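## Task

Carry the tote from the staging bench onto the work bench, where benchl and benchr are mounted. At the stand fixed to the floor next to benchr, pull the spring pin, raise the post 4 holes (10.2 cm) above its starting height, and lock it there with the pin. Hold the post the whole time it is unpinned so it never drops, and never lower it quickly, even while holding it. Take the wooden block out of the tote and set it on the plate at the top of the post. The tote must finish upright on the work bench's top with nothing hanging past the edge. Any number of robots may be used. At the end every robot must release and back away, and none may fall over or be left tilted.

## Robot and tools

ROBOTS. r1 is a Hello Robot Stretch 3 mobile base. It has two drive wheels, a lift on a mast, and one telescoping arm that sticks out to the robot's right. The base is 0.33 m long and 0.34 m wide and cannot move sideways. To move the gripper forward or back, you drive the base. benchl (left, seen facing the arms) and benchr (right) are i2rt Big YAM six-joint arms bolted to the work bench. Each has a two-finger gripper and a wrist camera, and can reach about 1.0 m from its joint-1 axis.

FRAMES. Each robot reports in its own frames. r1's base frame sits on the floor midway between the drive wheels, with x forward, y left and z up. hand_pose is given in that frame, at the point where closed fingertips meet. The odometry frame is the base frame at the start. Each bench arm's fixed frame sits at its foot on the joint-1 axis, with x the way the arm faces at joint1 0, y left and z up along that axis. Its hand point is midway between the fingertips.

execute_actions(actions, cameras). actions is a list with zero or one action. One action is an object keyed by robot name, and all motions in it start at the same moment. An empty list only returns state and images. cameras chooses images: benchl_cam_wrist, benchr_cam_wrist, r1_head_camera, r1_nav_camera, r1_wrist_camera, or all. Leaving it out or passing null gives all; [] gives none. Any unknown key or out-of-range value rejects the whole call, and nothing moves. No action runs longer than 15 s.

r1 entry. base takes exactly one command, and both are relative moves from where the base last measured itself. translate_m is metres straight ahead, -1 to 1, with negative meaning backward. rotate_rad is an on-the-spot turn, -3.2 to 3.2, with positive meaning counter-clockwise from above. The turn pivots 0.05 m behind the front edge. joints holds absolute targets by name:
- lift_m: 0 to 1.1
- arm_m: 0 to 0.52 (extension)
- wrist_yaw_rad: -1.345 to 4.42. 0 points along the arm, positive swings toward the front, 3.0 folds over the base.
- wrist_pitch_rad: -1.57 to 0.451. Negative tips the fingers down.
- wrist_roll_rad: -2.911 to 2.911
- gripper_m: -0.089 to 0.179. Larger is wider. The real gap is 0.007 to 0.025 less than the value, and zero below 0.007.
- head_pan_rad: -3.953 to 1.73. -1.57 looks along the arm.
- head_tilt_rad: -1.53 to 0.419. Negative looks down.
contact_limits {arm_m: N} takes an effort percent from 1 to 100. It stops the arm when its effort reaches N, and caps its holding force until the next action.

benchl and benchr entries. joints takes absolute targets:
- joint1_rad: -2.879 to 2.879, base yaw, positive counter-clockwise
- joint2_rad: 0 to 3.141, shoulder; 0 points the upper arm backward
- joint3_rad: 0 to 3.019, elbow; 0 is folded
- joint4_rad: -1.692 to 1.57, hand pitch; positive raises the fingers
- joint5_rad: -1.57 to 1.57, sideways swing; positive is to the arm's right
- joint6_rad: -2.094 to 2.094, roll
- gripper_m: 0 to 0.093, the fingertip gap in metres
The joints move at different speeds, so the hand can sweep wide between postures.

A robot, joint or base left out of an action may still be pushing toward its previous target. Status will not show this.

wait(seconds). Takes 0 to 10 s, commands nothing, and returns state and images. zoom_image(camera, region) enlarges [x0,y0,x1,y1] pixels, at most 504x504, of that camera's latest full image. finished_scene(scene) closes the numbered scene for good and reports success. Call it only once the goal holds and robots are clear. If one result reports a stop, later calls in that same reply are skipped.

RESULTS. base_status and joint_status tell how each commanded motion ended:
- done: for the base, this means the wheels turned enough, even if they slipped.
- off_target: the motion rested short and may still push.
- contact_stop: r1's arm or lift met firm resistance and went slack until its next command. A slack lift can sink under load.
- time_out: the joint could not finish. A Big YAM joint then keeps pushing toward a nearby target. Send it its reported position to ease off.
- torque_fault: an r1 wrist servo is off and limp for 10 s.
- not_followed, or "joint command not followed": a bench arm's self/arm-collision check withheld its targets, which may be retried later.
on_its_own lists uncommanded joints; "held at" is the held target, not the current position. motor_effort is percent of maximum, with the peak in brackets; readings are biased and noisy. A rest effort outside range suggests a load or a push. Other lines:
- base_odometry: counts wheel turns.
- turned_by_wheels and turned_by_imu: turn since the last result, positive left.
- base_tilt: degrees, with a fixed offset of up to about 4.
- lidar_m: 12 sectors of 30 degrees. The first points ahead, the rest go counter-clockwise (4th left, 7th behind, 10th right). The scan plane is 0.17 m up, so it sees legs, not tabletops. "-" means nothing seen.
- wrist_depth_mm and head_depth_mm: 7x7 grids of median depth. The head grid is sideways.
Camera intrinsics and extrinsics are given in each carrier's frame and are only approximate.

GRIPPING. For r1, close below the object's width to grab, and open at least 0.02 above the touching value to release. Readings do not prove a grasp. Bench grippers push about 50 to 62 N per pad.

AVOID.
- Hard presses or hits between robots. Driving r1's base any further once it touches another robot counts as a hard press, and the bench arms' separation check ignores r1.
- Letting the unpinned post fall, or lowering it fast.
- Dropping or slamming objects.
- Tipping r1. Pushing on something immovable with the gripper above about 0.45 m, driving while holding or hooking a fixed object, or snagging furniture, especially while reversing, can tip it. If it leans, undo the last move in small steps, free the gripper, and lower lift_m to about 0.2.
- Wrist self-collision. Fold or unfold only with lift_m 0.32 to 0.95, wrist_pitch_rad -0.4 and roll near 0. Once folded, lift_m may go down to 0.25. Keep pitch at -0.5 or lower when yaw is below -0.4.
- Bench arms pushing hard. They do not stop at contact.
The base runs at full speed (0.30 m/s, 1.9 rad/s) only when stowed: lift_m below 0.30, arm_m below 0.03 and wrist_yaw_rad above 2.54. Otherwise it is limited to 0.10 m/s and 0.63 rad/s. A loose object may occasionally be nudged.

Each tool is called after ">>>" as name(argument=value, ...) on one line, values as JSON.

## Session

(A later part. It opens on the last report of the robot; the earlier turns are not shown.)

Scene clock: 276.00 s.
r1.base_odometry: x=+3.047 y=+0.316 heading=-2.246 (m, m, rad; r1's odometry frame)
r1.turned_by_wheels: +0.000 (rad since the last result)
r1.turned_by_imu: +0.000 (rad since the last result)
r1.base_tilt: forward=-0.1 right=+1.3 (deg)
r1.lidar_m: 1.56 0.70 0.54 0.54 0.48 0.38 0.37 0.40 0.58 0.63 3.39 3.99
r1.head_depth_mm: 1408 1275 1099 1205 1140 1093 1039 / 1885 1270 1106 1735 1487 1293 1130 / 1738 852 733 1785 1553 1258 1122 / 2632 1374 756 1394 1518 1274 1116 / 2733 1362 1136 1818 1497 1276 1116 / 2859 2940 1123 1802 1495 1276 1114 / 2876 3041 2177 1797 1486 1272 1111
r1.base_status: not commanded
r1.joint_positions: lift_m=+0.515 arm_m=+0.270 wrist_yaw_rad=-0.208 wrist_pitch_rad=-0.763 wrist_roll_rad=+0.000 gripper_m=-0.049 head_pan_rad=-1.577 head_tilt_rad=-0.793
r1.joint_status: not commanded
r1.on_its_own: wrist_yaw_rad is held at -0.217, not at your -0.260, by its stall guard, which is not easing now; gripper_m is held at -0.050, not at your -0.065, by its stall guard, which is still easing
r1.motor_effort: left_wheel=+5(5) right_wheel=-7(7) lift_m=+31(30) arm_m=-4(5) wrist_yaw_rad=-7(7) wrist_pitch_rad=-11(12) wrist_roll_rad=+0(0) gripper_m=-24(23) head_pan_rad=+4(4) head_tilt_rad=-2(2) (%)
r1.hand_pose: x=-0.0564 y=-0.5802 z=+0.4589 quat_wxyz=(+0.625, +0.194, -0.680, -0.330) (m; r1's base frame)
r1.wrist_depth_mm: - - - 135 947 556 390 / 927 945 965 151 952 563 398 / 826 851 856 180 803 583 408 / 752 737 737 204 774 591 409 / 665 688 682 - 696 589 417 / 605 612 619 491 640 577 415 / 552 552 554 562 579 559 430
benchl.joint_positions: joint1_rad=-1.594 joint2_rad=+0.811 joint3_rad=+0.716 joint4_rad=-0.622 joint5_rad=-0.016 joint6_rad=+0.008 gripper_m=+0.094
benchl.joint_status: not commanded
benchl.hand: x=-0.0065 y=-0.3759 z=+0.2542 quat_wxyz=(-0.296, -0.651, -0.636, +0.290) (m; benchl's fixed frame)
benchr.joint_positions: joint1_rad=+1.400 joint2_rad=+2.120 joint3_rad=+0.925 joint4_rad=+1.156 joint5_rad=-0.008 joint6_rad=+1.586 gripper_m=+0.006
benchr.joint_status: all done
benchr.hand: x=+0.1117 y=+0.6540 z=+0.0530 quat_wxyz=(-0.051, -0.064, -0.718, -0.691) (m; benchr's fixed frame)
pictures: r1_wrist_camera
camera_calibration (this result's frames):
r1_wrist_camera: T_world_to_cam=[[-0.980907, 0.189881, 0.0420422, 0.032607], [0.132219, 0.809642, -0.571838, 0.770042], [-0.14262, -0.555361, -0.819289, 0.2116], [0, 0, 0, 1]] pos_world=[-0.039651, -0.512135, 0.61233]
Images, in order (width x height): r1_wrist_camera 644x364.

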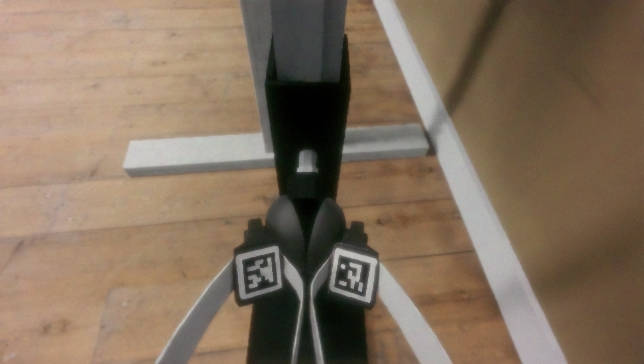

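>>> execute_actions(actions=[{"r1":{"joints":{"gripper_m":0.07,"wrist_yaw_rad":-0.24}},"benchr":{"joints":{"joint2_rad":2.09,"joint3_rad":0.93,"joint4_rad":1.20}}}], cameras=["r1_wrist_camera"])

>>> execute_actions(actions=[{"r1":{"joints":{"arm_m":0.298,"lift_m":0.51},"base":{"translate_m":0.004}}}], cameras=["r1_wrist_camera"])

>>> zoom_image(camera="r1_wrist_camera", region=[220,100,420,300])

Scene clock: 281.47 s.
r1.base_odometry: x=+3.047 y=+0.316 heading=-2.246 (m, m, rad; r1's odometry frame)
r1.turned_by_wheels: +0.000 (rad since the last result)
r1.turned_by_imu: +0.000 (rad since the last result)
r1.base_tilt: forward=-0.1 right=+1.4 (deg)
r1.lidar_m: 1.57 0.70 0.55 0.54 0.48 0.38 0.37 0.40 0.58 0.63 3.42 3.98
r1.head_depth_mm: 1412 1265 1099 1197 1143 1089 1038 / 1862 1265 1106 1739 1491 1296 1128 / 1735 850 733 1785 1549 1265 1124 / 2627 1373 758 1387 1514 1279 1119 / 2694 1357 1135 1809 1502 1286 1117 / 2812 2783 1124 1813 1501 1272 1119 / 2868 3042 2171 1798 1489 1273 1103
r1.base_status: not commanded
r1.joint_positions: lift_m=+0.515 arm_m=+0.270 wrist_yaw_rad=-0.237 wrist_pitch_rad=-0.808 wrist_roll_rad=+0.000 gripper_m=+0.070 head_pan_rad=-1.577 head_tilt_rad=-0.793
r1.joint_status: all done
r1.motor_effort: left_wheel=+1(6) right_wheel=-1(9) lift_m=+30(31) arm_m=-3(5) wrist_yaw_rad=-3(19) wrist_pitch_rad=+3(12) wrist_roll_rad=+0(0) gripper_m=+1(79) head_pan_rad=+4(4) head_tilt_rad=-2(2) (%)
r1.hand_pose: x=-0.0591 y=-0.5705 z=+0.4516 quat_wxyz=(+0.613, +0.199, -0.678, -0.353) (m; r1's base frame)
r1.wrist_depth_mm: - - 986 144 867 533 376 / 891 908 902 160 887 554 385 / 786 790 748 193 801 546 393 / 726 710 722 261 739 567 395 / 644 646 661 633 685 587 407 / 591 599 606 597 - 586 415 / 542 553 565 544 559 548 423
benchl.joint_positions: joint1_rad=-1.594 joint2_rad=+0.811 joint3_rad=+0.716 joint4_rad=-0.622 joint5_rad=-0.016 joint6_rad=+0.008 gripper_m=+0.094
benchl.joint_status: not commanded
benchl.hand: x=-0.0065 y=-0.3759 z=+0.2542 quat_wxyz=(-0.296, -0.651, -0.636, +0.290) (m; benchl's fixed frame)
benchr.joint_positions: joint1_rad=+1.400 joint2_rad=+2.122 joint3_rad=+0.925 joint4_rad=+1.156 joint5_rad=-0.008 joint6_rad=+1.586 gripper_m=+0.006
benchr.joint_status: all done
benchr.hand: x=+0.1117 y=+0.6539 z=+0.0517 quat_wxyz=(-0.051, -0.064, -0.719, -0.691) (m; benchr's fixed frame)
pictures: r1_wrist_camera
camera_calibration (this result's frames):
r1_wrist_camera: T_world_to_cam=[[-0.975463, 0.216262, 0.041253, 0.0441692], [0.161244, 0.829347, -0.534961, 0.75464], [-0.149905, -0.515183, -0.843869, 0.244266], [0, 0, 0, 1]] pos_world=[-0.0419789, -0.509569, 0.60801]
Images, in order (width x height): r1_wrist_camera 644x364.

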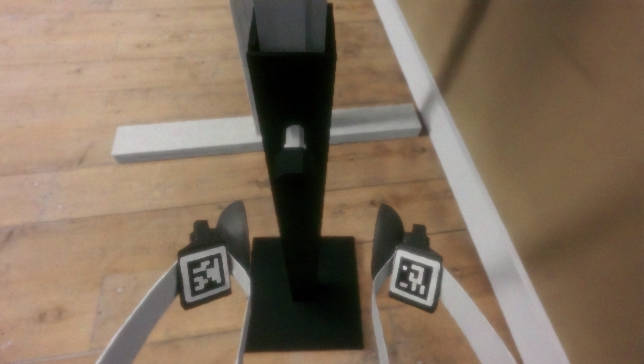

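Scene clock: 282.63 s.
r1.base_odometry: x=+3.045 y=+0.313 heading=-2.246 (m, m, rad; r1's odometry frame)
r1.turned_by_wheels: +0.000 (rad since the last result)
r1.turned_by_imu: +0.000 (rad since the last result)
r1.base_tilt: forward=+0.0 right=+1.4 (deg)
r1.lidar_m: 1.56 0.70 0.54 0.53 0.49 0.38 0.37 0.40 0.59 0.63 3.41 3.98
r1.head_depth_mm: 1434 1272 1115 1213 1157 1099 1053 / 1781 1270 1110 1739 1484 1289 1138 / 1865 847 730 1782 1557 1271 1123 / 2634 1378 759 1430 1519 1275 1115 / 2689 1360 1131 1809 1497 1282 1117 / 2837 2941 1120 1812 1494 1278 1110 / 2845 3061 2191 1788 1483 1275 1104
r1.base_status: done
r1.joint_positions: lift_m=+0.511 arm_m=+0.298 wrist_yaw_rad=-0.237 wrist_pitch_rad=-0.808 wrist_roll_rad=+0.000 gripper_m=+0.070 head_pan_rad=-1.577 head_tilt_rad=-0.793
r1.joint_status: all done
r1.motor_effort: left_wheel=+1(4) right_wheel=-1(4) lift_m=+15(21) arm_m=+3(3) wrist_yaw_rad=-3(2) wrist_pitch_rad=+3(3) wrist_roll_rad=+1(0) gripper_m=+1(1) head_pan_rad=+4(5) head_tilt_rad=-2(3) (%)
r1.hand_pose: x=-0.0591 y=-0.5977 z=+0.4473 quat_wxyz=(+0.613, +0.199, -0.678, -0.353) (m; r1's base frame)
r1.wrist_depth_mm: - - 970 113 881 535 384 / 887 888 859 128 867 561 392 / 758 799 727 147 774 567 403 / 716 698 729 168 733 584 402 / 654 662 672 291 685 587 413 / 583 594 578 569 - 585 415 / 534 549 556 541 560 554 424
benchl.joint_positions: joint1_rad=-1.594 joint2_rad=+0.811 joint3_rad=+0.716 joint4_rad=-0.622 joint5_rad=-0.016 joint6_rad=+0.008 gripper_m=+0.094
benchl.joint_status: not commanded
benchl.hand: x=-0.0065 y=-0.3759 z=+0.2542 quat_wxyz=(-0.296, -0.651, -0.636, +0.290) (m; benchl's fixed frame)
benchr.joint_positions: joint1_rad=+1.400 joint2_rad=+2.122 joint3_rad=+0.925 joint4_rad=+1.156 joint5_rad=-0.008 joint6_rad=+1.586 gripper_m=+0.006
benchr.joint_status: not commanded
benchr.hand: x=+0.1117 y=+0.6539 z=+0.0517 quat_wxyz=(-0.051, -0.064, -0.719, -0.691) (m; benchr's fixed frame)
pictures: r1_wrist_camera
camera_calibration (this result's frames):
r1_wrist_camera: T_world_to_cam=[[-0.975383, 0.216626, 0.0412406, 0.0504262], [0.161657, 0.829618, -0.534416, 0.774844], [-0.149982, -0.514594, -0.844215, 0.227121], [0, 0, 0, 1]] pos_world=[-0.0420097, -0.536873, 0.603748]
Images, in order (width x height): r1_wrist_camera 644x364.

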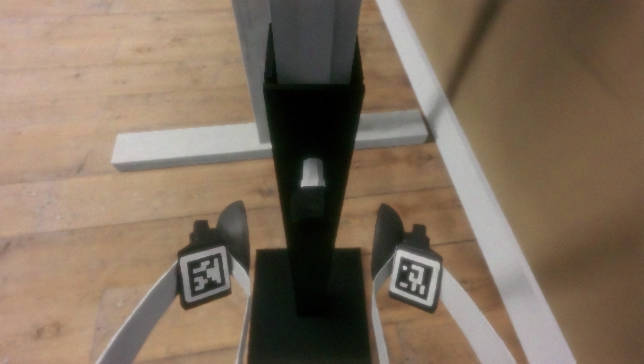

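Region (220, 100, 420, 300) of r1_wrist_camera's 644x364 image, scaled by 2.520.

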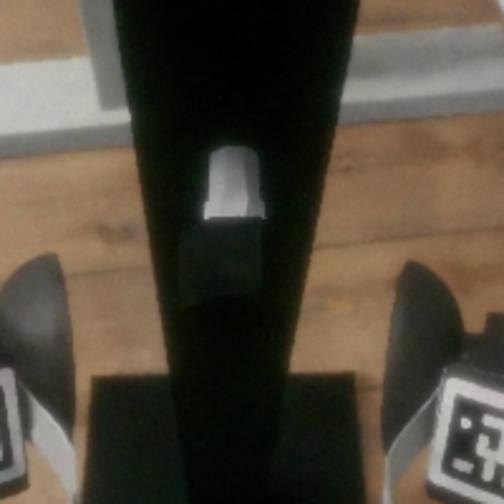

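>>> execute_actions(actions=[{"r1":{"joints":{"arm_m":0.305,"lift_m":0.522}}}], cameras=[])

>>> execute_actions(actions=[{"r1":{"joints":{"gripper_m":-0.065}}}], cameras=["r1_wrist_camera"])

>>> execute_actions(actions=[{"r1":{"joints":{"arm_m":0.28,"wrist_pitch_rad":-0.83},"base":{"translate_m":0.009}}}], cameras=["r1_wrist_camera"])

>>> execute_actions(actions=[{"benchr":{"joints":{"joint2_rad":2.0,"joint3_rad":0.915}}}], cameras=["r1_wrist_camera"])

>>> zoom_image(camera="r1_wrist_camera", region=[220,100,420,300])

Scene clock: 284.40 s.
r1.base_odometry: x=+3.045 y=+0.313 heading=-2.246 (m, m, rad; r1's odometry frame)
r1.turned_by_wheels: +0.000 (rad since the last result)
r1.turned_by_imu: +0.000 (rad since the last result)
r1.base_tilt: forward=+0.0 right=+1.3 (deg)
r1.lidar_m: 1.56 0.70 0.55 0.54 0.49 0.38 0.37 0.40 0.59 0.63 3.42 3.99
r1.head_depth_mm: 1426 1277 1109 1212 1152 1097 1053 / 1779 1268 1106 1743 1489 1307 1131 / 1863 848 734 1778 1555 1290 1128 / 2616 1378 756 1435 1508 1278 1124 / 2704 1357 1131 1821 1496 1274 1121 / 2862 2897 1125 1800 1488 1274 1108 / 2851 3062 2174 1792 1497 1274 1109
r1.base_status: not commanded
r1.joint_positions: lift_m=+0.521 arm_m=+0.305 wrist_yaw_rad=-0.237 wrist_pitch_rad=-0.808 wrist_roll_rad=+0.000 gripper_m=+0.070 head_pan_rad=-1.577 head_tilt_rad=-0.793
r1.joint_status: all done
r1.motor_effort: left_wheel=+1(1) right_wheel=+0(1) lift_m=+35(31) arm_m=+3(3) wrist_yaw_rad=-3(2) wrist_pitch_rad=+3(3) wrist_roll_rad=+0(0) gripper_m=+1(1) head_pan_rad=+4(5) head_tilt_rad=-2(2) (%)
r1.hand_pose: x=-0.0591 y=-0.6046 z=+0.4582 quat_wxyz=(+0.613, +0.199, -0.678, -0.353) (m; r1's base frame)
r1.wrist_depth_mm: - - 975 103 886 549 384 / 902 893 888 124 901 553 390 / 805 808 760 137 804 563 396 / 735 710 741 171 755 579 409 / 653 654 677 203 695 595 413 / 600 606 599 589 - 592 419 / 560 553 570 562 567 564 423
benchl.joint_positions: joint1_rad=-1.594 joint2_rad=+0.811 joint3_rad=+0.716 joint4_rad=-0.622 joint5_rad=-0.016 joint6_rad=+0.008 gripper_m=+0.094
benchl.joint_status: not commanded
benchl.hand: x=-0.0065 y=-0.3759 z=+0.2542 quat_wxyz=(-0.296, -0.651, -0.636, +0.290) (m; benchl's fixed frame)
benchr.joint_positions: joint1_rad=+1.400 joint2_rad=+2.122 joint3_rad=+0.925 joint4_rad=+1.156 joint5_rad=-0.008 joint6_rad=+1.586 gripper_m=+0.006
benchr.joint_status: not commanded
benchr.hand: x=+0.1117 y=+0.6539 z=+0.0517 quat_wxyz=(-0.051, -0.064, -0.719, -0.691) (m; benchr's fixed frame)
pictures: none
No camera images: the call's "cameras" was empty. Leave "cameras" out to get every camera's image.

Scene clock: 286.23 s.
r1.base_odometry: x=+3.045 y=+0.313 heading=-2.246 (m, m, rad; r1's odometry frame)
r1.turned_by_wheels: +0.000 (rad since the last result)
r1.turned_by_imu: +0.000 (rad since the last result)
r1.base_tilt: forward=-0.1 right=+1.4 (deg)
r1.lidar_m: 1.56 0.70 0.54 0.54 0.49 0.38 0.37 0.40 0.59 0.63 3.43 3.99
r1.head_depth_mm: 1431 1270 1113 1214 1149 1099 1050 / 1760 1266 1104 1740 1492 1312 1124 / 1857 846 732 1783 1541 1287 1120 / 2648 1369 756 1438 1484 1271 1114 / 2718 1350 1131 1801 1500 1282 1114 / 2832 2956 1121 1797 1495 1274 1109 / 2871 3060 2188 1798 1485 1271 1109
r1.base_status: not commanded
r1.joint_positions: lift_m=+0.521 arm_m=+0.305 wrist_yaw_rad=-0.242 wrist_pitch_rad=-0.812 wrist_roll_rad=+0.000 gripper_m=-0.064 head_pan_rad=-1.577 head_tilt_rad=-0.793
r1.joint_status: all done
r1.motor_effort: left_wheel=-2(2) right_wheel=+4(4) lift_m=+35(35) arm_m=-2(3) wrist_yaw_rad=+1(3) wrist_pitch_rad=+4(4) wrist_roll_rad=+0(0) gripper_m=-32(99) head_pan_rad=+4(5) head_tilt_rad=-2(2) (%)
r1.hand_pose: x=-0.0596 y=-0.6043 z=+0.4577 quat_wxyz=(+0.611, +0.199, -0.678, -0.356) (m; r1's base frame)
r1.wrist_depth_mm: 997 - 946 103 857 531 383 / 891 887 890 123 891 552 387 / 787 757 738 137 774 569 398 / 708 710 727 171 751 578 399 / 648 649 673 152 671 596 415 / 593 597 618 411 624 593 420 / 549 556 566 547 575 570 426
benchl.joint_positions: joint1_rad=-1.594 joint2_rad=+0.811 joint3_rad=+0.716 joint4_rad=-0.622 joint5_rad=-0.016 joint6_rad=+0.008 gripper_m=+0.094
benchl.joint_status: not commanded
benchl.hand: x=-0.0065 y=-0.3759 z=+0.2542 quat_wxyz=(-0.296, -0.651, -0.636, +0.290) (m; benchl's fixed frame)
benchr.joint_positions: joint1_rad=+1.400 joint2_rad=+2.122 joint3_rad=+0.925 joint4_rad=+1.156 joint5_rad=-0.008 joint6_rad=+1.586 gripper_m=+0.006
benchr.joint_status: not commanded
benchr.hand: x=+0.1117 y=+0.6539 z=+0.0517 quat_wxyz=(-0.051, -0.064, -0.719, -0.691) (m; benchr's fixed frame)
pictures: r1_wrist_camera
camera_calibration (this result's frames):
r1_wrist_camera: T_world_to_cam=[[-0.974406, 0.220992, 0.04117, 0.0536335], [0.165981, 0.830817, -0.531219, 0.785443], [-0.1516, -0.51079, -0.846234, 0.235511], [0, 0, 0, 1]] pos_world=[-0.0424048, -0.544115, 0.614332]
Images, in order (width x height): r1_wrist_camera 644x364.

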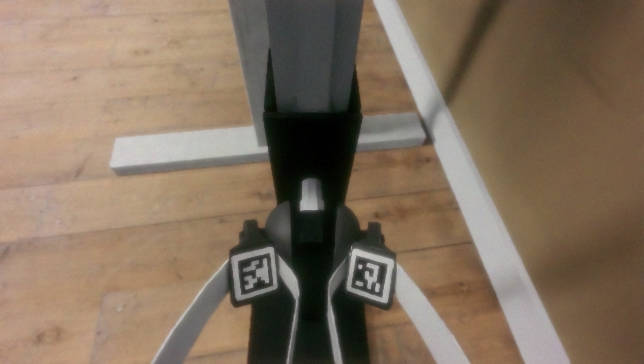

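Scene clock: 287.37 s.
r1.base_odometry: x=+3.039 y=+0.306 heading=-2.247 (m, m, rad; r1's odometry frame)
r1.turned_by_wheels: +0.000 (rad since the last result)
r1.turned_by_imu: +0.000 (rad since the last result)
r1.base_tilt: forward=+0.0 right=+1.3 (deg)
r1.lidar_m: 1.56 0.70 0.54 0.53 0.50 0.39 0.38 0.41 0.60 0.63 3.44 3.98
r1.head_depth_mm: 1456 1284 1120 1240 1176 1126 1052 / 1798 1257 1101 1770 1492 1310 1133 / 1863 848 732 1783 1554 1277 1126 / 2661 1375 1050 1682 1543 1272 1123 / 2693 1361 1131 1814 1495 1274 1115 / 2847 2906 1122 1810 1488 1279 1118 / 2880 3025 2214 1797 1484 1272 1114
r1.base_status: done
r1.joint_positions: lift_m=+0.522 arm_m=+0.280 wrist_yaw_rad=-0.252 wrist_pitch_rad=-0.786 wrist_roll_rad=+0.000 gripper_m=-0.057 head_pan_rad=-1.577 head_tilt_rad=-0.793
r1.joint_status: all done
r1.on_its_own: gripper_m is held at -0.059, not at your -0.065, by its stall guard, which is still easing
r1.motor_effort: left_wheel=-3(10) right_wheel=+7(18) lift_m=+33(35) arm_m=-5(11) wrist_yaw_rad=+9(10) wrist_pitch_rad=-14(17) wrist_roll_rad=+0(0) gripper_m=-26(33) head_pan_rad=+4(4) head_tilt_rad=-2(2) (%)
r1.hand_pose: x=-0.0625 y=-0.5842 z=+0.4620 quat_wxyz=(+0.614, +0.187, -0.682, -0.351) (m; r1's base frame)
r1.wrist_depth_mm: - - - 129 869 538 388 / 946 976 937 150 887 550 392 / 832 842 760 168 821 566 405 / 720 727 746 198 773 572 407 / 657 661 672 - 707 598 415 / 601 612 621 590 621 580 422 / 560 568 577 562 581 574 432
benchl.joint_positions: joint1_rad=-1.594 joint2_rad=+0.811 joint3_rad=+0.716 joint4_rad=-0.622 joint5_rad=-0.016 joint6_rad=+0.008 gripper_m=+0.094
benchl.joint_status: not commanded
benchl.hand: x=-0.0065 y=-0.3759 z=+0.2542 quat_wxyz=(-0.296, -0.651, -0.636, +0.290) (m; benchl's fixed frame)
benchr.joint_positions: joint1_rad=+1.400 joint2_rad=+2.122 joint3_rad=+0.925 joint4_rad=+1.156 joint5_rad=-0.008 joint6_rad=+1.586 gripper_m=+0.006
benchr.joint_status: not commanded
benchr.hand: x=+0.1117 y=+0.6539 z=+0.0517 quat_wxyz=(-0.051, -0.064, -0.719, -0.691) (m; benchr's fixed frame)
pictures: r1_wrist_camera
camera_calibration (this result's frames):
r1_wrist_camera: T_world_to_cam=[[-0.971772, 0.232216, 0.0416475, 0.0526899], [0.171134, 0.815354, -0.553092, 0.772968], [-0.162394, -0.530352, -0.832079, 0.230313], [0, 0, 0, 1]] pos_world=[-0.0436769, -0.520331, 0.616966]
Images, in order (width x height): r1_wrist_camera 644x364.

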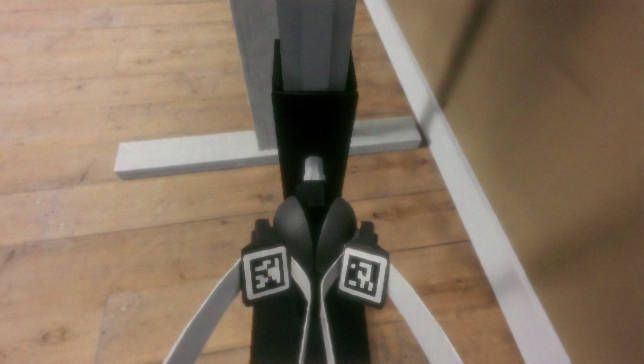

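Scene clock: 288.00 s.
r1.base_odometry: x=+3.039 y=+0.306 heading=-2.247 (m, m, rad; r1's odometry frame)
r1.turned_by_wheels: +0.000 (rad since the last result)
r1.turned_by_imu: +0.000 (rad since the last result)
r1.base_tilt: forward=+0.0 right=+1.3 (deg)
r1.lidar_m: 1.55 0.70 0.54 0.53 0.50 0.39 0.38 0.41 0.60 0.63 3.44 3.97
r1.head_depth_mm: 1463 1282 1112 1241 1181 1123 1051 / 1771 1258 1112 1778 1496 1310 1131 / 1855 848 734 1772 1559 1285 1122 / 2625 1372 1051 1661 1530 1279 1119 / 2723 1350 1133 1812 1506 1287 1113 / 2815 2959 1127 1799 1502 1272 1115 / 2865 3068 2200 1789 1489 1270 1112
r1.base_status: not commanded
r1.joint_positions: lift_m=+0.522 arm_m=+0.280 wrist_yaw_rad=-0.252 wrist_pitch_rad=-0.786 wrist_roll_rad=+0.000 gripper_m=-0.054 head_pan_rad=-1.577 head_tilt_rad=-0.793
r1.joint_status: not commanded
r1.on_its_own: gripper_m is held at -0.056, not at your -0.065, by its stall guard, which is still easing
r1.motor_effort: left_wheel=-3(4) right_wheel=+7(7) lift_m=+33(33) arm_m=-5(5) wrist_yaw_rad=+9(9) wrist_pitch_rad=-14(14) wrist_roll_rad=+0(0) gripper_m=-23(27) head_pan_rad=+4(4) head_tilt_rad=-2(2) (%)
r1.hand_pose: x=-0.0626 y=-0.5843 z=+0.4620 quat_wxyz=(+0.614, +0.187, -0.682, -0.351) (m; r1's base frame)
r1.wrist_depth_mm: - - - 129 868 532 385 / 911 926 916 150 883 551 393 / 799 816 768 170 834 554 399 / 735 726 752 199 757 583 404 / 668 665 674 - 693 586 418 / 599 623 613 584 622 584 419 / 568 565 563 562 574 571 429
benchl.joint_positions: joint1_rad=-1.594 joint2_rad=+0.811 joint3_rad=+0.716 joint4_rad=-0.622 joint5_rad=-0.016 joint6_rad=+0.008 gripper_m=+0.094
benchl.joint_status: not commanded
benchl.hand: x=-0.0065 y=-0.3759 z=+0.2542 quat_wxyz=(-0.296, -0.651, -0.636, +0.290) (m; benchl's fixed frame)
benchr.joint_positions: joint1_rad=+1.400 joint2_rad=+2.120 joint3_rad=+0.925 joint4_rad=+1.156 joint5_rad=-0.008 joint6_rad=+1.586 gripper_m=+0.006
benchr.joint_status: all done
benchr.hand: x=+0.1117 y=+0.6540 z=+0.0530 quat_wxyz=(-0.051, -0.064, -0.718, -0.691) (m; benchr's fixed frame)
pictures: r1_wrist_camera
camera_calibration (this result's frames):
r1_wrist_camera: T_world_to_cam=[[-0.971776, 0.232199, 0.0416532, 0.0526791], [0.171065, 0.815188, -0.553358, 0.773072], [-0.162445, -0.530615, -0.831901, 0.230082], [0, 0, 0, 1]] pos_world=[-0.0436775, -0.520345, 0.616997]
Images, in order (width x height): r1_wrist_camera 644x364.

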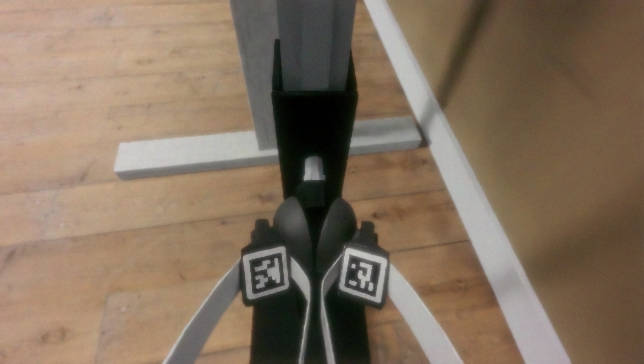

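Region (220, 100, 420, 300) of r1_wrist_camera's 644x364 image, scaled by 2.520.

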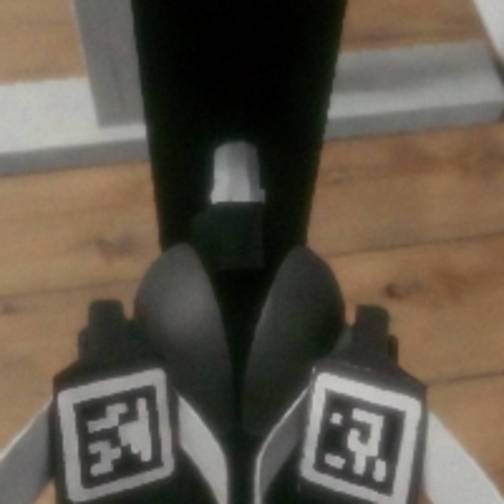

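>>> execute_actions(actions=[{"benchr":{"joints":{"joint2_rad":1.92}}}], cameras=["r1_wrist_camera","benchr_cam_wrist"])

Scene clock: 290.43 s.
r1.base_odometry: x=+3.039 y=+0.306 heading=-2.247 (m, m, rad; r1's odometry frame)
r1.turned_by_wheels: +0.000 (rad since the last result)
r1.turned_by_imu: +0.000 (rad since the last result)
r1.base_tilt: forward=-0.1 right=+1.3 (deg)
r1.lidar_m: 1.56 0.70 0.54 0.53 0.50 0.39 0.38 0.41 0.60 0.63 3.42 3.99
r1.head_depth_mm: 1458 1282 1110 1242 1179 1123 1054 / 1773 1261 1103 1769 1496 1302 1132 / 1859 844 733 1769 1549 1270 1125 / 2649 1374 1049 1666 1534 1270 1121 / 2711 1360 1132 1816 1495 1286 1118 / 2826 2914 1125 1803 1499 1270 1110 / 2862 3082 2184 1794 1485 1269 1110
r1.base_status: not commanded
r1.joint_positions: lift_m=+0.522 arm_m=+0.280 wrist_yaw_rad=-0.252 wrist_pitch_rad=-0.785 wrist_roll_rad=+0.000 gripper_m=-0.046 head_pan_rad=-1.577 head_tilt_rad=-0.793
r1.joint_status: not commanded
r1.on_its_own: gripper_m is held at -0.047, not at your -0.065, by its stall guard, which is still easing
r1.motor_effort: left_wheel=-3(3) right_wheel=+7(7) lift_m=+33(33) arm_m=-5(5) wrist_yaw_rad=+9(9) wrist_pitch_rad=-14(14) wrist_roll_rad=+0(0) gripper_m=-23(24) head_pan_rad=+4(4) head_tilt_rad=-2(2) (%)
r1.hand_pose: x=-0.0626 y=-0.5845 z=+0.4622 quat_wxyz=(+0.614, +0.186, -0.682, -0.351) (m; r1's base frame)
r1.wrist_depth_mm: - - - 129 868 532 386 / 919 953 939 150 880 543 389 / 832 831 777 169 817 570 402 / 735 734 748 199 759 573 411 / 660 670 663 - 694 597 410 / 604 620 618 598 633 585 423 / 553 566 564 558 580 573 437
benchl.joint_positions: joint1_rad=-1.594 joint2_rad=+0.811 joint3_rad=+0.716 joint4_rad=-0.622 joint5_rad=-0.016 joint6_rad=+0.008 gripper_m=+0.094
benchl.joint_status: not commanded
benchl.hand: x=-0.0065 y=-0.3759 z=+0.2542 quat_wxyz=(-0.296, -0.651, -0.636, +0.290) (m; benchl's fixed frame)
benchr.joint_positions: joint1_rad=+1.400 joint2_rad=+2.105 joint3_rad=+0.923 joint4_rad=+1.127 joint5_rad=-0.008 joint6_rad=+1.587 gripper_m=+0.006
benchr.joint_status: joint2_rad time_out (moved -0.015 of -0.200)
benchr.on_its_own: joint2_rad reads +2.105 and still pushes toward +1.920 since a time_out
benchr.hand: x=+0.1118 y=+0.6541 z=+0.0547 quat_wxyz=(-0.050, -0.065, -0.723, -0.686) (m; benchr's fixed frame)
pictures: benchr_cam_wrist, r1_wrist_camera
camera_calibration (this result's frames):
benchr_cam_wrist: T_world_to_cam=[[-0.0233074, -0.0535171, -0.998295, 0.0924676], [-0.896875, -0.440036, 0.0445292, 0.391399], [-0.441669, 0.896384, -0.037742, -0.412872], [0, 0, 0, 1]] pos_world=[0.170839, 0.54727, 0.0592986]
r1_wrist_camera: T_world_to_cam=[[-0.971789, 0.23214, 0.0416708, 0.052642], [0.170844, 0.814671, -0.554188, 0.773395], [-0.162597, -0.531435, -0.831348, 0.229365], [0, 0, 0, 1]] pos_world=[-0.0436786, -0.52039, 0.617094]
Images, in order (width x height): benchr_cam_wrist 504x504, r1_wrist_camera 644x364.

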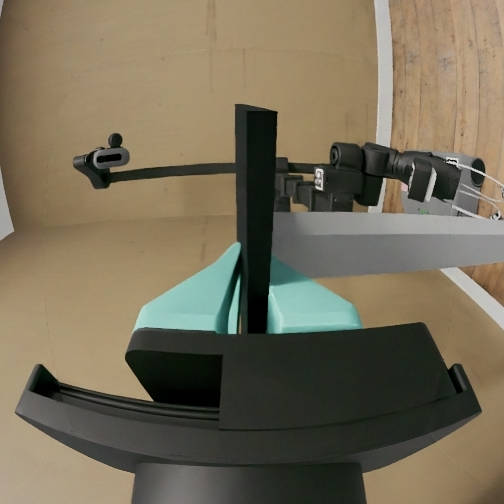

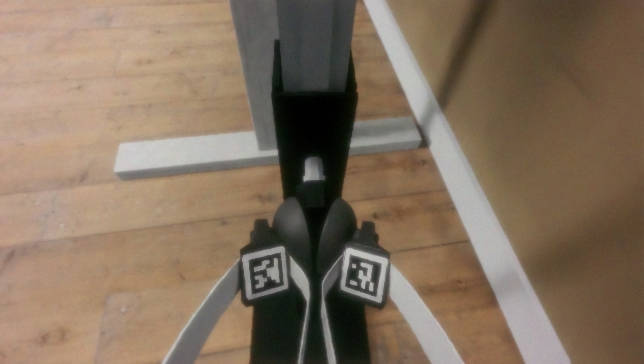

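>>> execute_actions(actions=[{"r1":{"joints":{"gripper_m":0.045,"arm_m":0.15}},"benchr":{"joints":{"joint2_rad":2.07,"joint4_rad":1.17}}}], cameras=[])

>>> execute_actions(actions=[{"r1":{"joints":{"lift_m":0.362,"wrist_pitch_rad":0,"arm_m":0.17},"base":{"translate_m":0.012}}}], cameras=["r1_wrist_camera"])

>>> execute_actions(actions=[{"r1":{"joints":{"arm_m":0.195}}}], cameras=["r1_wrist_camera","r1_head_camera"])

>>> zoom_image(camera="r1_head_camera", region=[500,160,640,270])

Scene clock: 295.20 s.
r1.base_odometry: x=+3.039 y=+0.306 heading=-2.246 (m, m, rad; r1's odometry frame)
r1.turned_by_wheels: +0.000 (rad since the last result)
r1.turned_by_imu: +0.001 (rad since the last result)
r1.base_tilt: forward=-0.1 right=+1.3 (deg)
r1.lidar_m: 1.56 0.70 0.54 0.53 0.50 0.39 0.38 0.41 0.60 0.63 3.42 3.97
r1.head_depth_mm: 1453 1283 1113 1241 1184 1124 1052 / 1775 1271 1104 1775 1489 1296 1127 / 1862 840 733 1797 1514 - 1115 / 2647 1374 1047 1676 1473 - 1114 / 2721 1354 1133 1814 1496 1278 1112 / 2811 2951 1121 1810 1496 1274 1115 / 2870 3024 2199 1797 1491 1274 1113
r1.base_status: not commanded
r1.joint_positions: lift_m=+0.522 arm_m=+0.150 wrist_yaw_rad=-0.242 wrist_pitch_rad=-0.838 wrist_roll_rad=+0.000 gripper_m=+0.045 head_pan_rad=-1.577 head_tilt_rad=-0.793
r1.joint_status: all done
r1.motor_effort: left_wheel=+1(3) right_wheel=-1(7) lift_m=+33(33) arm_m=-3(5) wrist_yaw_rad=+1(9) wrist_pitch_rad=+3(15) wrist_roll_rad=+0(0) gripper_m=+1(80) head_pan_rad=+5(5) head_tilt_rad=-2(2) (%)
r1.hand_pose: x=-0.0584 y=-0.4443 z=+0.4537 quat_wxyz=(+0.607, +0.208, -0.676, -0.364) (m; r1's base frame)
r1.wrist_depth_mm: 981 - 975 974 865 540 382 / 853 889 801 857 848 542 391 / 789 777 811 802 799 551 398 / 687 703 717 703 732 576 402 / 644 644 667 634 676 572 407 / 600 599 598 620 615 580 421 / 547 554 560 563 572 574 432
benchl.joint_positions: joint1_rad=-1.594 joint2_rad=+0.811 joint3_rad=+0.716 joint4_rad=-0.622 joint5_rad=-0.016 joint6_rad=+0.008 gripper_m=+0.094
benchl.joint_status: not commanded
benchl.hand: x=-0.0065 y=-0.3759 z=+0.2542 quat_wxyz=(-0.296, -0.651, -0.636, +0.290) (m; benchl's fixed frame)
benchr.joint_positions: joint1_rad=+1.400 joint2_rad=+2.110 joint3_rad=+0.923 joint4_rad=+1.126 joint5_rad=-0.008 joint6_rad=+1.587 gripper_m=+0.007
benchr.joint_status: all done
benchr.hand: x=+0.1117 y=+0.6538 z=+0.0515 quat_wxyz=(-0.050, -0.065, -0.725, -0.684) (m; benchr's fixed frame)
pictures: none
No camera images: the call's "cameras" was empty. Leave "cameras" out to get every camera's image.

Scene clock: 297.50 s.
r1.base_odometry: x=+3.031 y=+0.297 heading=-2.246 (m, m, rad; r1's odometry frame)
r1.turned_by_wheels: +0.000 (rad since the last result)
r1.turned_by_imu: +0.000 (rad since the last result)
r1.base_tilt: forward=+0.0 right=+1.3 (deg)
r1.lidar_m: 1.55 0.70 0.54 0.53 0.52 0.40 0.40 0.42 0.62 0.63 3.41 3.95
r1.head_depth_mm: 1512 1327 1108 1274 1213 1163 1068 / 1105 1231 1107 1767 1525 1295 1122 / 2005 853 732 1720 1493 1327 1123 / 2657 1366 1051 1724 1473 1301 1106 / 2761 1354 1134 1809 1502 1288 1115 / 2816 3079 1124 1795 1492 1280 1111 / 2844 3051 2255 1792 1494 1269 1111
r1.base_status: done
r1.joint_positions: lift_m=+0.363 arm_m=+0.170 wrist_yaw_rad=-0.242 wrist_pitch_rad=-0.023 wrist_roll_rad=+0.000 gripper_m=+0.045 head_pan_rad=-1.577 head_tilt_rad=-0.793
r1.joint_status: all done
r1.motor_effort: left_wheel=+1(5) right_wheel=-1(4) lift_m=+15(31) arm_m=+3(3) wrist_yaw_rad=+1(1) wrist_pitch_rad=+8(9) wrist_roll_rad=+0(0) gripper_m=+1(0) head_pan_rad=+4(4) head_tilt_rad=-2(2) (%)
r1.hand_pose: x=-0.0827 y=-0.5628 z=+0.4712 quat_wxyz=(+0.701, -0.077, -0.703, -0.094) (m; r1's base frame)
r1.wrist_depth_mm: - 680 561 217 651 505 388 / - - - - 861 552 388 / - - - - 870 538 391 / - - - 231 918 543 387 / - - - 241 809 547 394 / 990 - 679 247 770 540 393 / 795 799 711 262 745 520 397
benchl.joint_positions: joint1_rad=-1.594 joint2_rad=+0.811 joint3_rad=+0.716 joint4_rad=-0.622 joint5_rad=-0.016 joint6_rad=+0.008 gripper_m=+0.094
benchl.joint_status: not commanded
benchl.hand: x=-0.0065 y=-0.3759 z=+0.2542 quat_wxyz=(-0.296, -0.651, -0.636, +0.290) (m; benchl's fixed frame)
benchr.joint_positions: joint1_rad=+1.400 joint2_rad=+2.110 joint3_rad=+0.923 joint4_rad=+1.126 joint5_rad=-0.008 joint6_rad=+1.587 gripper_m=+0.007
benchr.joint_status: not commanded
benchr.hand: x=+0.1117 y=+0.6538 z=+0.0515 quat_wxyz=(-0.050, -0.065, -0.725, -0.684) (m; benchr's fixed frame)
pictures: r1_wrist_camera
camera_calibration (this result's frames):
r1_wrist_camera: T_world_to_cam=[[-0.966217, 0.254177, 0.0426455, 0.0401083], [0.0154763, 0.222387, -0.974836, 0.616155], [-0.257265, -0.941243, -0.218808, -0.281977], [0, 0, 0, 1]] pos_world=[-0.0433252, -0.412628, 0.53724]
Images, in order (width x height): r1_wrist_camera 644x364.

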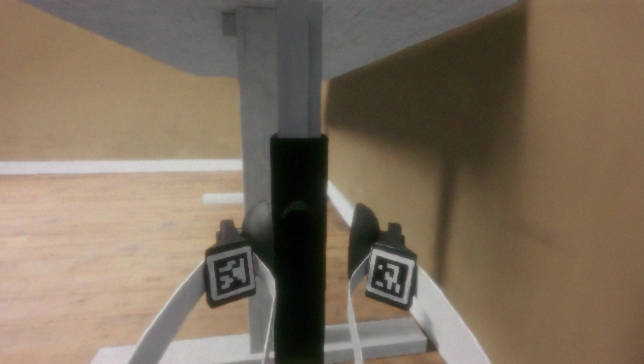

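Scene clock: 298.63 s.
r1.base_odometry: x=+3.031 y=+0.297 heading=-2.246 (m, m, rad; r1's odometry frame)
r1.turned_by_wheels: +0.000 (rad since the last result)
r1.turned_by_imu: +0.000 (rad since the last result)
r1.base_tilt: forward=+0.0 right=+1.3 (deg)
r1.lidar_m: 1.55 0.70 0.54 0.53 0.52 0.40 0.40 0.42 0.62 0.63 3.42 3.98
r1.head_depth_mm: 1506 1327 1113 1281 1217 1158 1074 / 1100 1226 1106 1775 1519 1300 1130 / 1996 850 735 1737 1480 1330 1146 / 2648 1372 1053 1706 1466 1302 1122 / 2758 1362 1137 1817 1494 1280 1116 / 2828 3039 1128 1806 1493 1267 1114 / 2868 3050 2259 1809 1489 1275 1109
r1.base_status: not commanded
r1.joint_positions: lift_m=+0.363 arm_m=+0.195 wrist_yaw_rad=-0.242 wrist_pitch_rad=-0.023 wrist_roll_rad=+0.000 gripper_m=+0.045 head_pan_rad=-1.577 head_tilt_rad=-0.793
r1.joint_status: all done
r1.motor_effort: left_wheel=+0(1) right_wheel=-1(1) lift_m=+15(14) arm_m=+3(2) wrist_yaw_rad=+1(1) wrist_pitch_rad=+7(8) wrist_roll_rad=+0(0) gripper_m=+0(0) head_pan_rad=+5(4) head_tilt_rad=-2(2) (%)
r1.hand_pose: x=-0.0827 y=-0.5878 z=+0.4712 quat_wxyz=(+0.701, -0.077, -0.703, -0.094) (m; r1's base frame)
r1.wrist_depth_mm: - 701 534 193 660 502 387 / - - - 543 871 544 388 / - - - 211 910 547 399 / - - - 205 900 553 397 / - - - 208 834 548 397 / - - 638 221 764 550 394 / 771 774 700 234 745 522 397
benchl.joint_positions: joint1_rad=-1.594 joint2_rad=+0.811 joint3_rad=+0.716 joint4_rad=-0.622 joint5_rad=-0.016 joint6_rad=+0.008 gripper_m=+0.094
benchl.joint_status: not commanded
benchl.hand: x=-0.0065 y=-0.3759 z=+0.2542 quat_wxyz=(-0.296, -0.651, -0.636, +0.290) (m; benchl's fixed frame)
benchr.joint_positions: joint1_rad=+1.400 joint2_rad=+2.110 joint3_rad=+0.923 joint4_rad=+1.126 joint5_rad=-0.008 joint6_rad=+1.587 gripper_m=+0.007
benchr.joint_status: not commanded
benchr.hand: x=+0.1117 y=+0.6538 z=+0.0515 quat_wxyz=(-0.050, -0.065, -0.725, -0.684) (m; benchr's fixed frame)
pictures: r1_head_camera (sideways: a quarter turn clockwise sets it upright), r1_wrist_camera
camera_calibration (this result's frames):
r1_head_camera: T_world_to_cam=[[-0.0181365, 0.711139, -0.702817, 0.932119], [0.998583, -0.0222851, -0.0483178, 0.0612361], [-0.050023, -0.702698, -0.709728, 0.876442], [0, 0, 0, 1]] pos_world=[-0.000401782, -0.0456276, 1.2801]
r1_wrist_camera: T_world_to_cam=[[-0.966217, 0.254178, 0.042645, 0.0464618], [0.0154693, 0.222359, -0.974842, 0.621706], [-0.257266, -0.941249, -0.218779, -0.305519], [0, 0, 0, 1]] pos_world=[-0.043325, -0.437621, 0.537243]
Images, in order (width x height): r1_head_camera 896x504, r1_wrist_camera 644x364.

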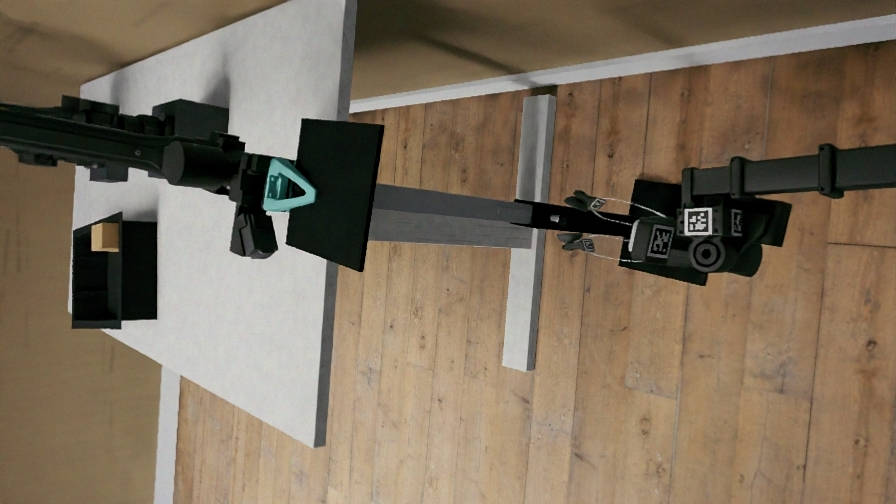

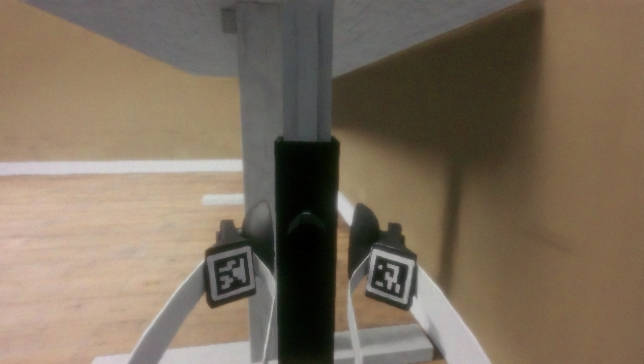

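Region (500, 160, 640, 270) of r1_head_camera's 896x504 image, scaled by 3.600, with more detail than that image has; it fills the top 396 rows of this view, and the rest is white.

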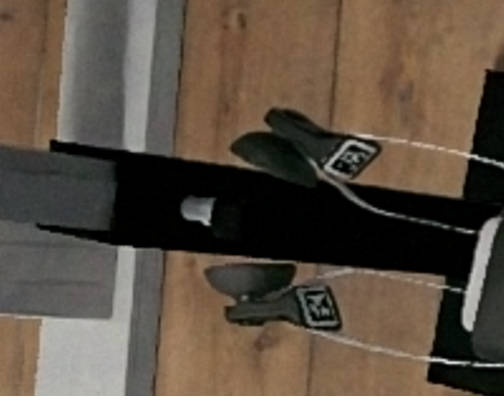

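>>> execute_actions(actions=[{"r1":{"joints":{"wrist_roll_rad":1.57}}}], cameras=["r1_wrist_camera"])

>>> execute_actions(actions=[{"r1":{"joints":{"arm_m":0.245},"base":{"translate_m":-0.004},"contact_limits":{"arm_m":9}}}], cameras=["r1_wrist_camera","r1_head_camera"])

>>> zoom_image(camera="r1_head_camera", region=[500,160,640,270])

Scene clock: 300.70 s.
r1.base_odometry: x=+3.031 y=+0.297 heading=-2.246 (m, m, rad; r1's odometry frame)
r1.turned_by_wheels: +0.000 (rad since the last result)
r1.turned_by_imu: +0.000 (rad since the last result)
r1.base_tilt: forward=+0.0 right=+1.3 (deg)
r1.lidar_m: 1.55 0.70 0.54 0.53 0.52 0.40 0.39 0.42 0.62 0.63 3.44 3.99
r1.head_depth_mm: 1506 1326 1110 1281 1220 1159 1069 / 1097 1231 1101 1780 1516 1299 1125 / 2024 854 734 1728 1483 1334 1150 / 2630 1371 1050 1716 1508 1274 1119 / 2688 1359 1129 1797 1504 1282 1116 / 2829 3044 1128 1799 1495 1278 1113 / 2827 3043 2257 1793 1491 1270 1110
r1.base_status: not commanded
r1.joint_positions: lift_m=+0.363 arm_m=+0.195 wrist_yaw_rad=-0.242 wrist_pitch_rad=-0.023 wrist_roll_rad=+1.568 gripper_m=+0.045 head_pan_rad=-1.577 head_tilt_rad=-0.793
r1.joint_status: all done
r1.motor_effort: left_wheel=+1(0) right_wheel=-1(1) lift_m=+15(15) arm_m=+3(3) wrist_yaw_rad=+1(1) wrist_pitch_rad=+7(7) wrist_roll_rad=+1(2) gripper_m=-1(0) head_pan_rad=+4(4) head_tilt_rad=-2(2) (%)
r1.hand_pose: x=-0.0826 y=-0.5878 z=+0.4709 quat_wxyz=(+0.000, -0.121, -0.993, -0.012) (m; r1's base frame)
r1.wrist_depth_mm: 808 535 749 796 809 688 528 / - 534 - - - 781 526 / - 538 - - - 751 520 / 475 448 577 233 242 247 255 / 209 212 211 208 217 221 227 / - 545 - - - 756 524 / - - - - - 664 537
benchl.joint_positions: joint1_rad=-1.594 joint2_rad=+0.811 joint3_rad=+0.716 joint4_rad=-0.622 joint5_rad=-0.016 joint6_rad=+0.008 gripper_m=+0.094
benchl.joint_status: not commanded
benchl.hand: x=-0.0065 y=-0.3759 z=+0.2542 quat_wxyz=(-0.296, -0.651, -0.636, +0.290) (m; benchl's fixed frame)
benchr.joint_positions: joint1_rad=+1.400 joint2_rad=+2.110 joint3_rad=+0.923 joint4_rad=+1.126 joint5_rad=-0.008 joint6_rad=+1.587 gripper_m=+0.007
benchr.joint_status: not commanded
benchr.hand: x=+0.1117 y=+0.6538 z=+0.0515 quat_wxyz=(-0.050, -0.065, -0.725, -0.684) (m; benchr's fixed frame)
pictures: r1_wrist_camera
camera_calibration (this result's frames):
r1_wrist_camera: T_world_to_cam=[[-0.0338177, 0.0499645, -0.998178, 0.493674], [0.998405, -0.0434808, -0.0360018, 0.104248], [-0.0452004, -0.997804, -0.0484144, -0.401527], [0, 0, 0, 1]] pos_world=[-0.105536, -0.420779, 0.477089]
Images, in order (width x height): r1_wrist_camera 644x364.

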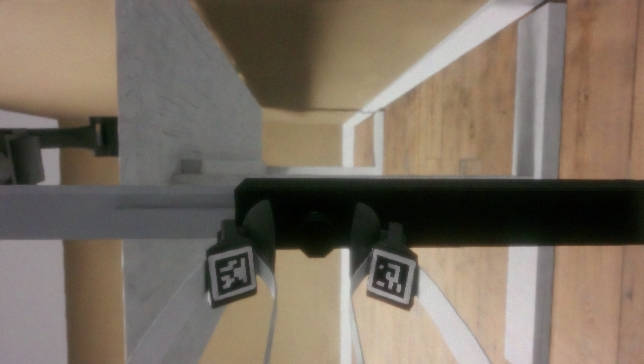

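Scene clock: 302.00 s.
r1.base_odometry: x=+3.034 y=+0.300 heading=-2.246 (m, m, rad; r1's odometry frame)
r1.turned_by_wheels: +0.000 (rad since the last result)
r1.turned_by_imu: +0.000 (rad since the last result)
r1.base_tilt: forward=+0.0 right=+1.3 (deg)
r1.lidar_m: 1.55 0.70 0.54 0.53 0.51 0.40 0.39 0.42 0.61 0.63 3.41 3.95
r1.head_depth_mm: 1494 1312 1114 1266 1199 1150 1057 / 1139 1237 1108 1769 1502 1296 1130 / 2014 848 734 1739 1504 1337 1132 / 2637 1380 1047 1720 1505 1242 1118 / 2707 1356 1133 1811 1505 1279 1113 / 2870 2919 1123 1811 1497 1278 1111 / 2825 3072 2232 1806 1486 1277 1111
r1.base_status: done
r1.joint_positions: lift_m=+0.363 arm_m=+0.217 wrist_yaw_rad=-0.244 wrist_pitch_rad=-0.020 wrist_roll_rad=+1.570 gripper_m=+0.045 head_pan_rad=-1.577 head_tilt_rad=-0.793
r1.joint_status: arm_m contact_stop (moved +0.023 of +0.050)
r1.on_its_own: arm_m is slack since a contact_stop, until your next command for it (your +0.245 is given up)
r1.motor_effort: left_wheel=+1(4) right_wheel=-3(5) lift_m=+14(14) arm_m=+0(11) wrist_yaw_rad=+3(4) wrist_pitch_rad=+6(7) wrist_roll_rad=+1(1) gripper_m=-1(2) head_pan_rad=+4(4) head_tilt_rad=-2(2) (%)
r1.contact_limits: arm_m 9 (drawing in: default 19, maximum 32; extending or still: default 26, maximum 43)
r1.hand_pose: x=-0.0832 y=-0.6104 z=+0.4719 quat_wxyz=(-0.001, -0.122, -0.993, -0.010) (m; r1's base frame)
r1.wrist_depth_mm: 811 485 758 802 776 707 529 / - 482 - - - 757 529 / - 488 - - - 742 526 / 476 421 547 564 578 598 479 / 186 187 186 185 191 195 200 / - 533 - - - 764 525 / - 587 - - - 666 521
benchl.joint_positions: joint1_rad=-1.594 joint2_rad=+0.811 joint3_rad=+0.716 joint4_rad=-0.622 joint5_rad=-0.016 joint6_rad=+0.008 gripper_m=+0.094
benchl.joint_status: not commanded
benchl.hand: x=-0.0065 y=-0.3759 z=+0.2542 quat_wxyz=(-0.296, -0.651, -0.636, +0.290) (m; benchl's fixed frame)
benchr.joint_positions: joint1_rad=+1.400 joint2_rad=+2.110 joint3_rad=+0.923 joint4_rad=+1.126 joint5_rad=-0.008 joint6_rad=+1.587 gripper_m=+0.007
benchr.joint_status: not commanded
benchr.hand: x=+0.1117 y=+0.6538 z=+0.0515 quat_wxyz=(-0.050, -0.065, -0.725, -0.684) (m; benchr's fixed frame)
pictures: r1_head_camera (sideways: a quarter turn clockwise sets it upright), r1_wrist_camera
camera_calibration (this result's frames):
r1_head_camera: T_world_to_cam=[[-0.0181365, 0.711139, -0.702817, 0.932119], [0.998583, -0.0222851, -0.0483178, 0.0612361], [-0.050023, -0.702698, -0.709728, 0.876442], [0, 0, 0, 1]] pos_world=[-0.000401782, -0.0456276, 1.2801]
r1_wrist_camera: T_world_to_cam=[[-0.0328138, 0.0460603, -0.9984, 0.49352], [0.998332, -0.0459718, -0.0349324, 0.101868], [-0.0475072, -0.99788, -0.0444749, -0.426123], [0, 0, 0, 1]] pos_world=[-0.105748, -0.443269, 0.477337]
Images, in order (width x height): r1_head_camera 896x504, r1_wrist_camera 644x364.

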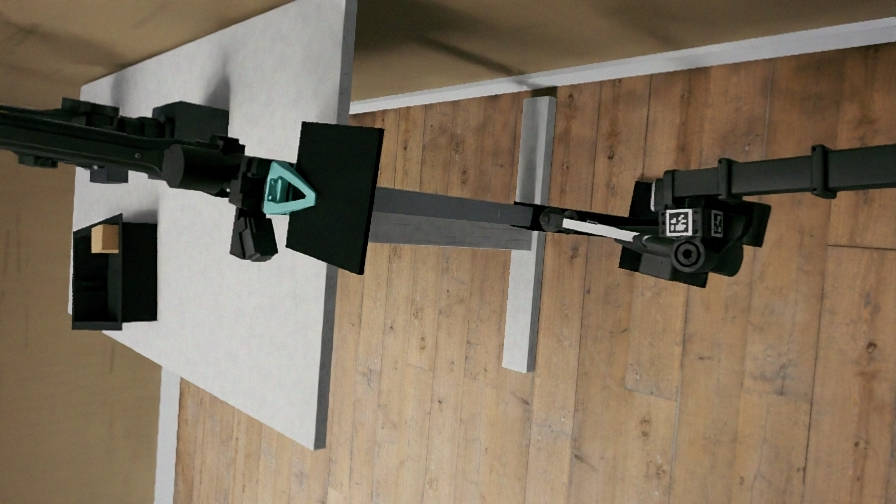

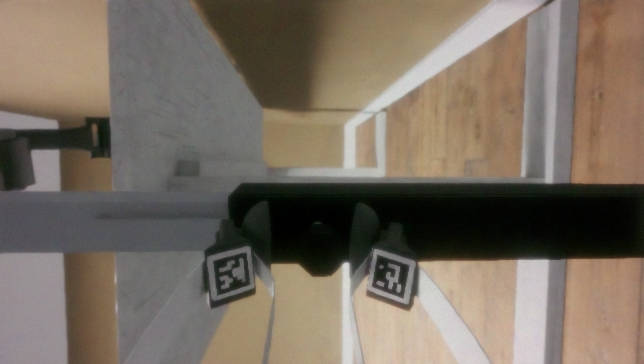

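Region (500, 160, 640, 270) of r1_head_camera's 896x504 image, scaled by 3.600, with more detail than that image has; it fills the top 396 rows of this view, and the rest is white.

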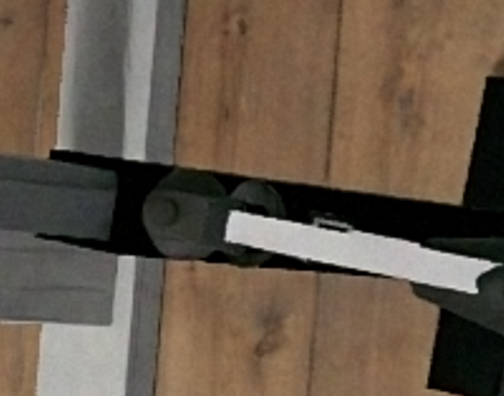

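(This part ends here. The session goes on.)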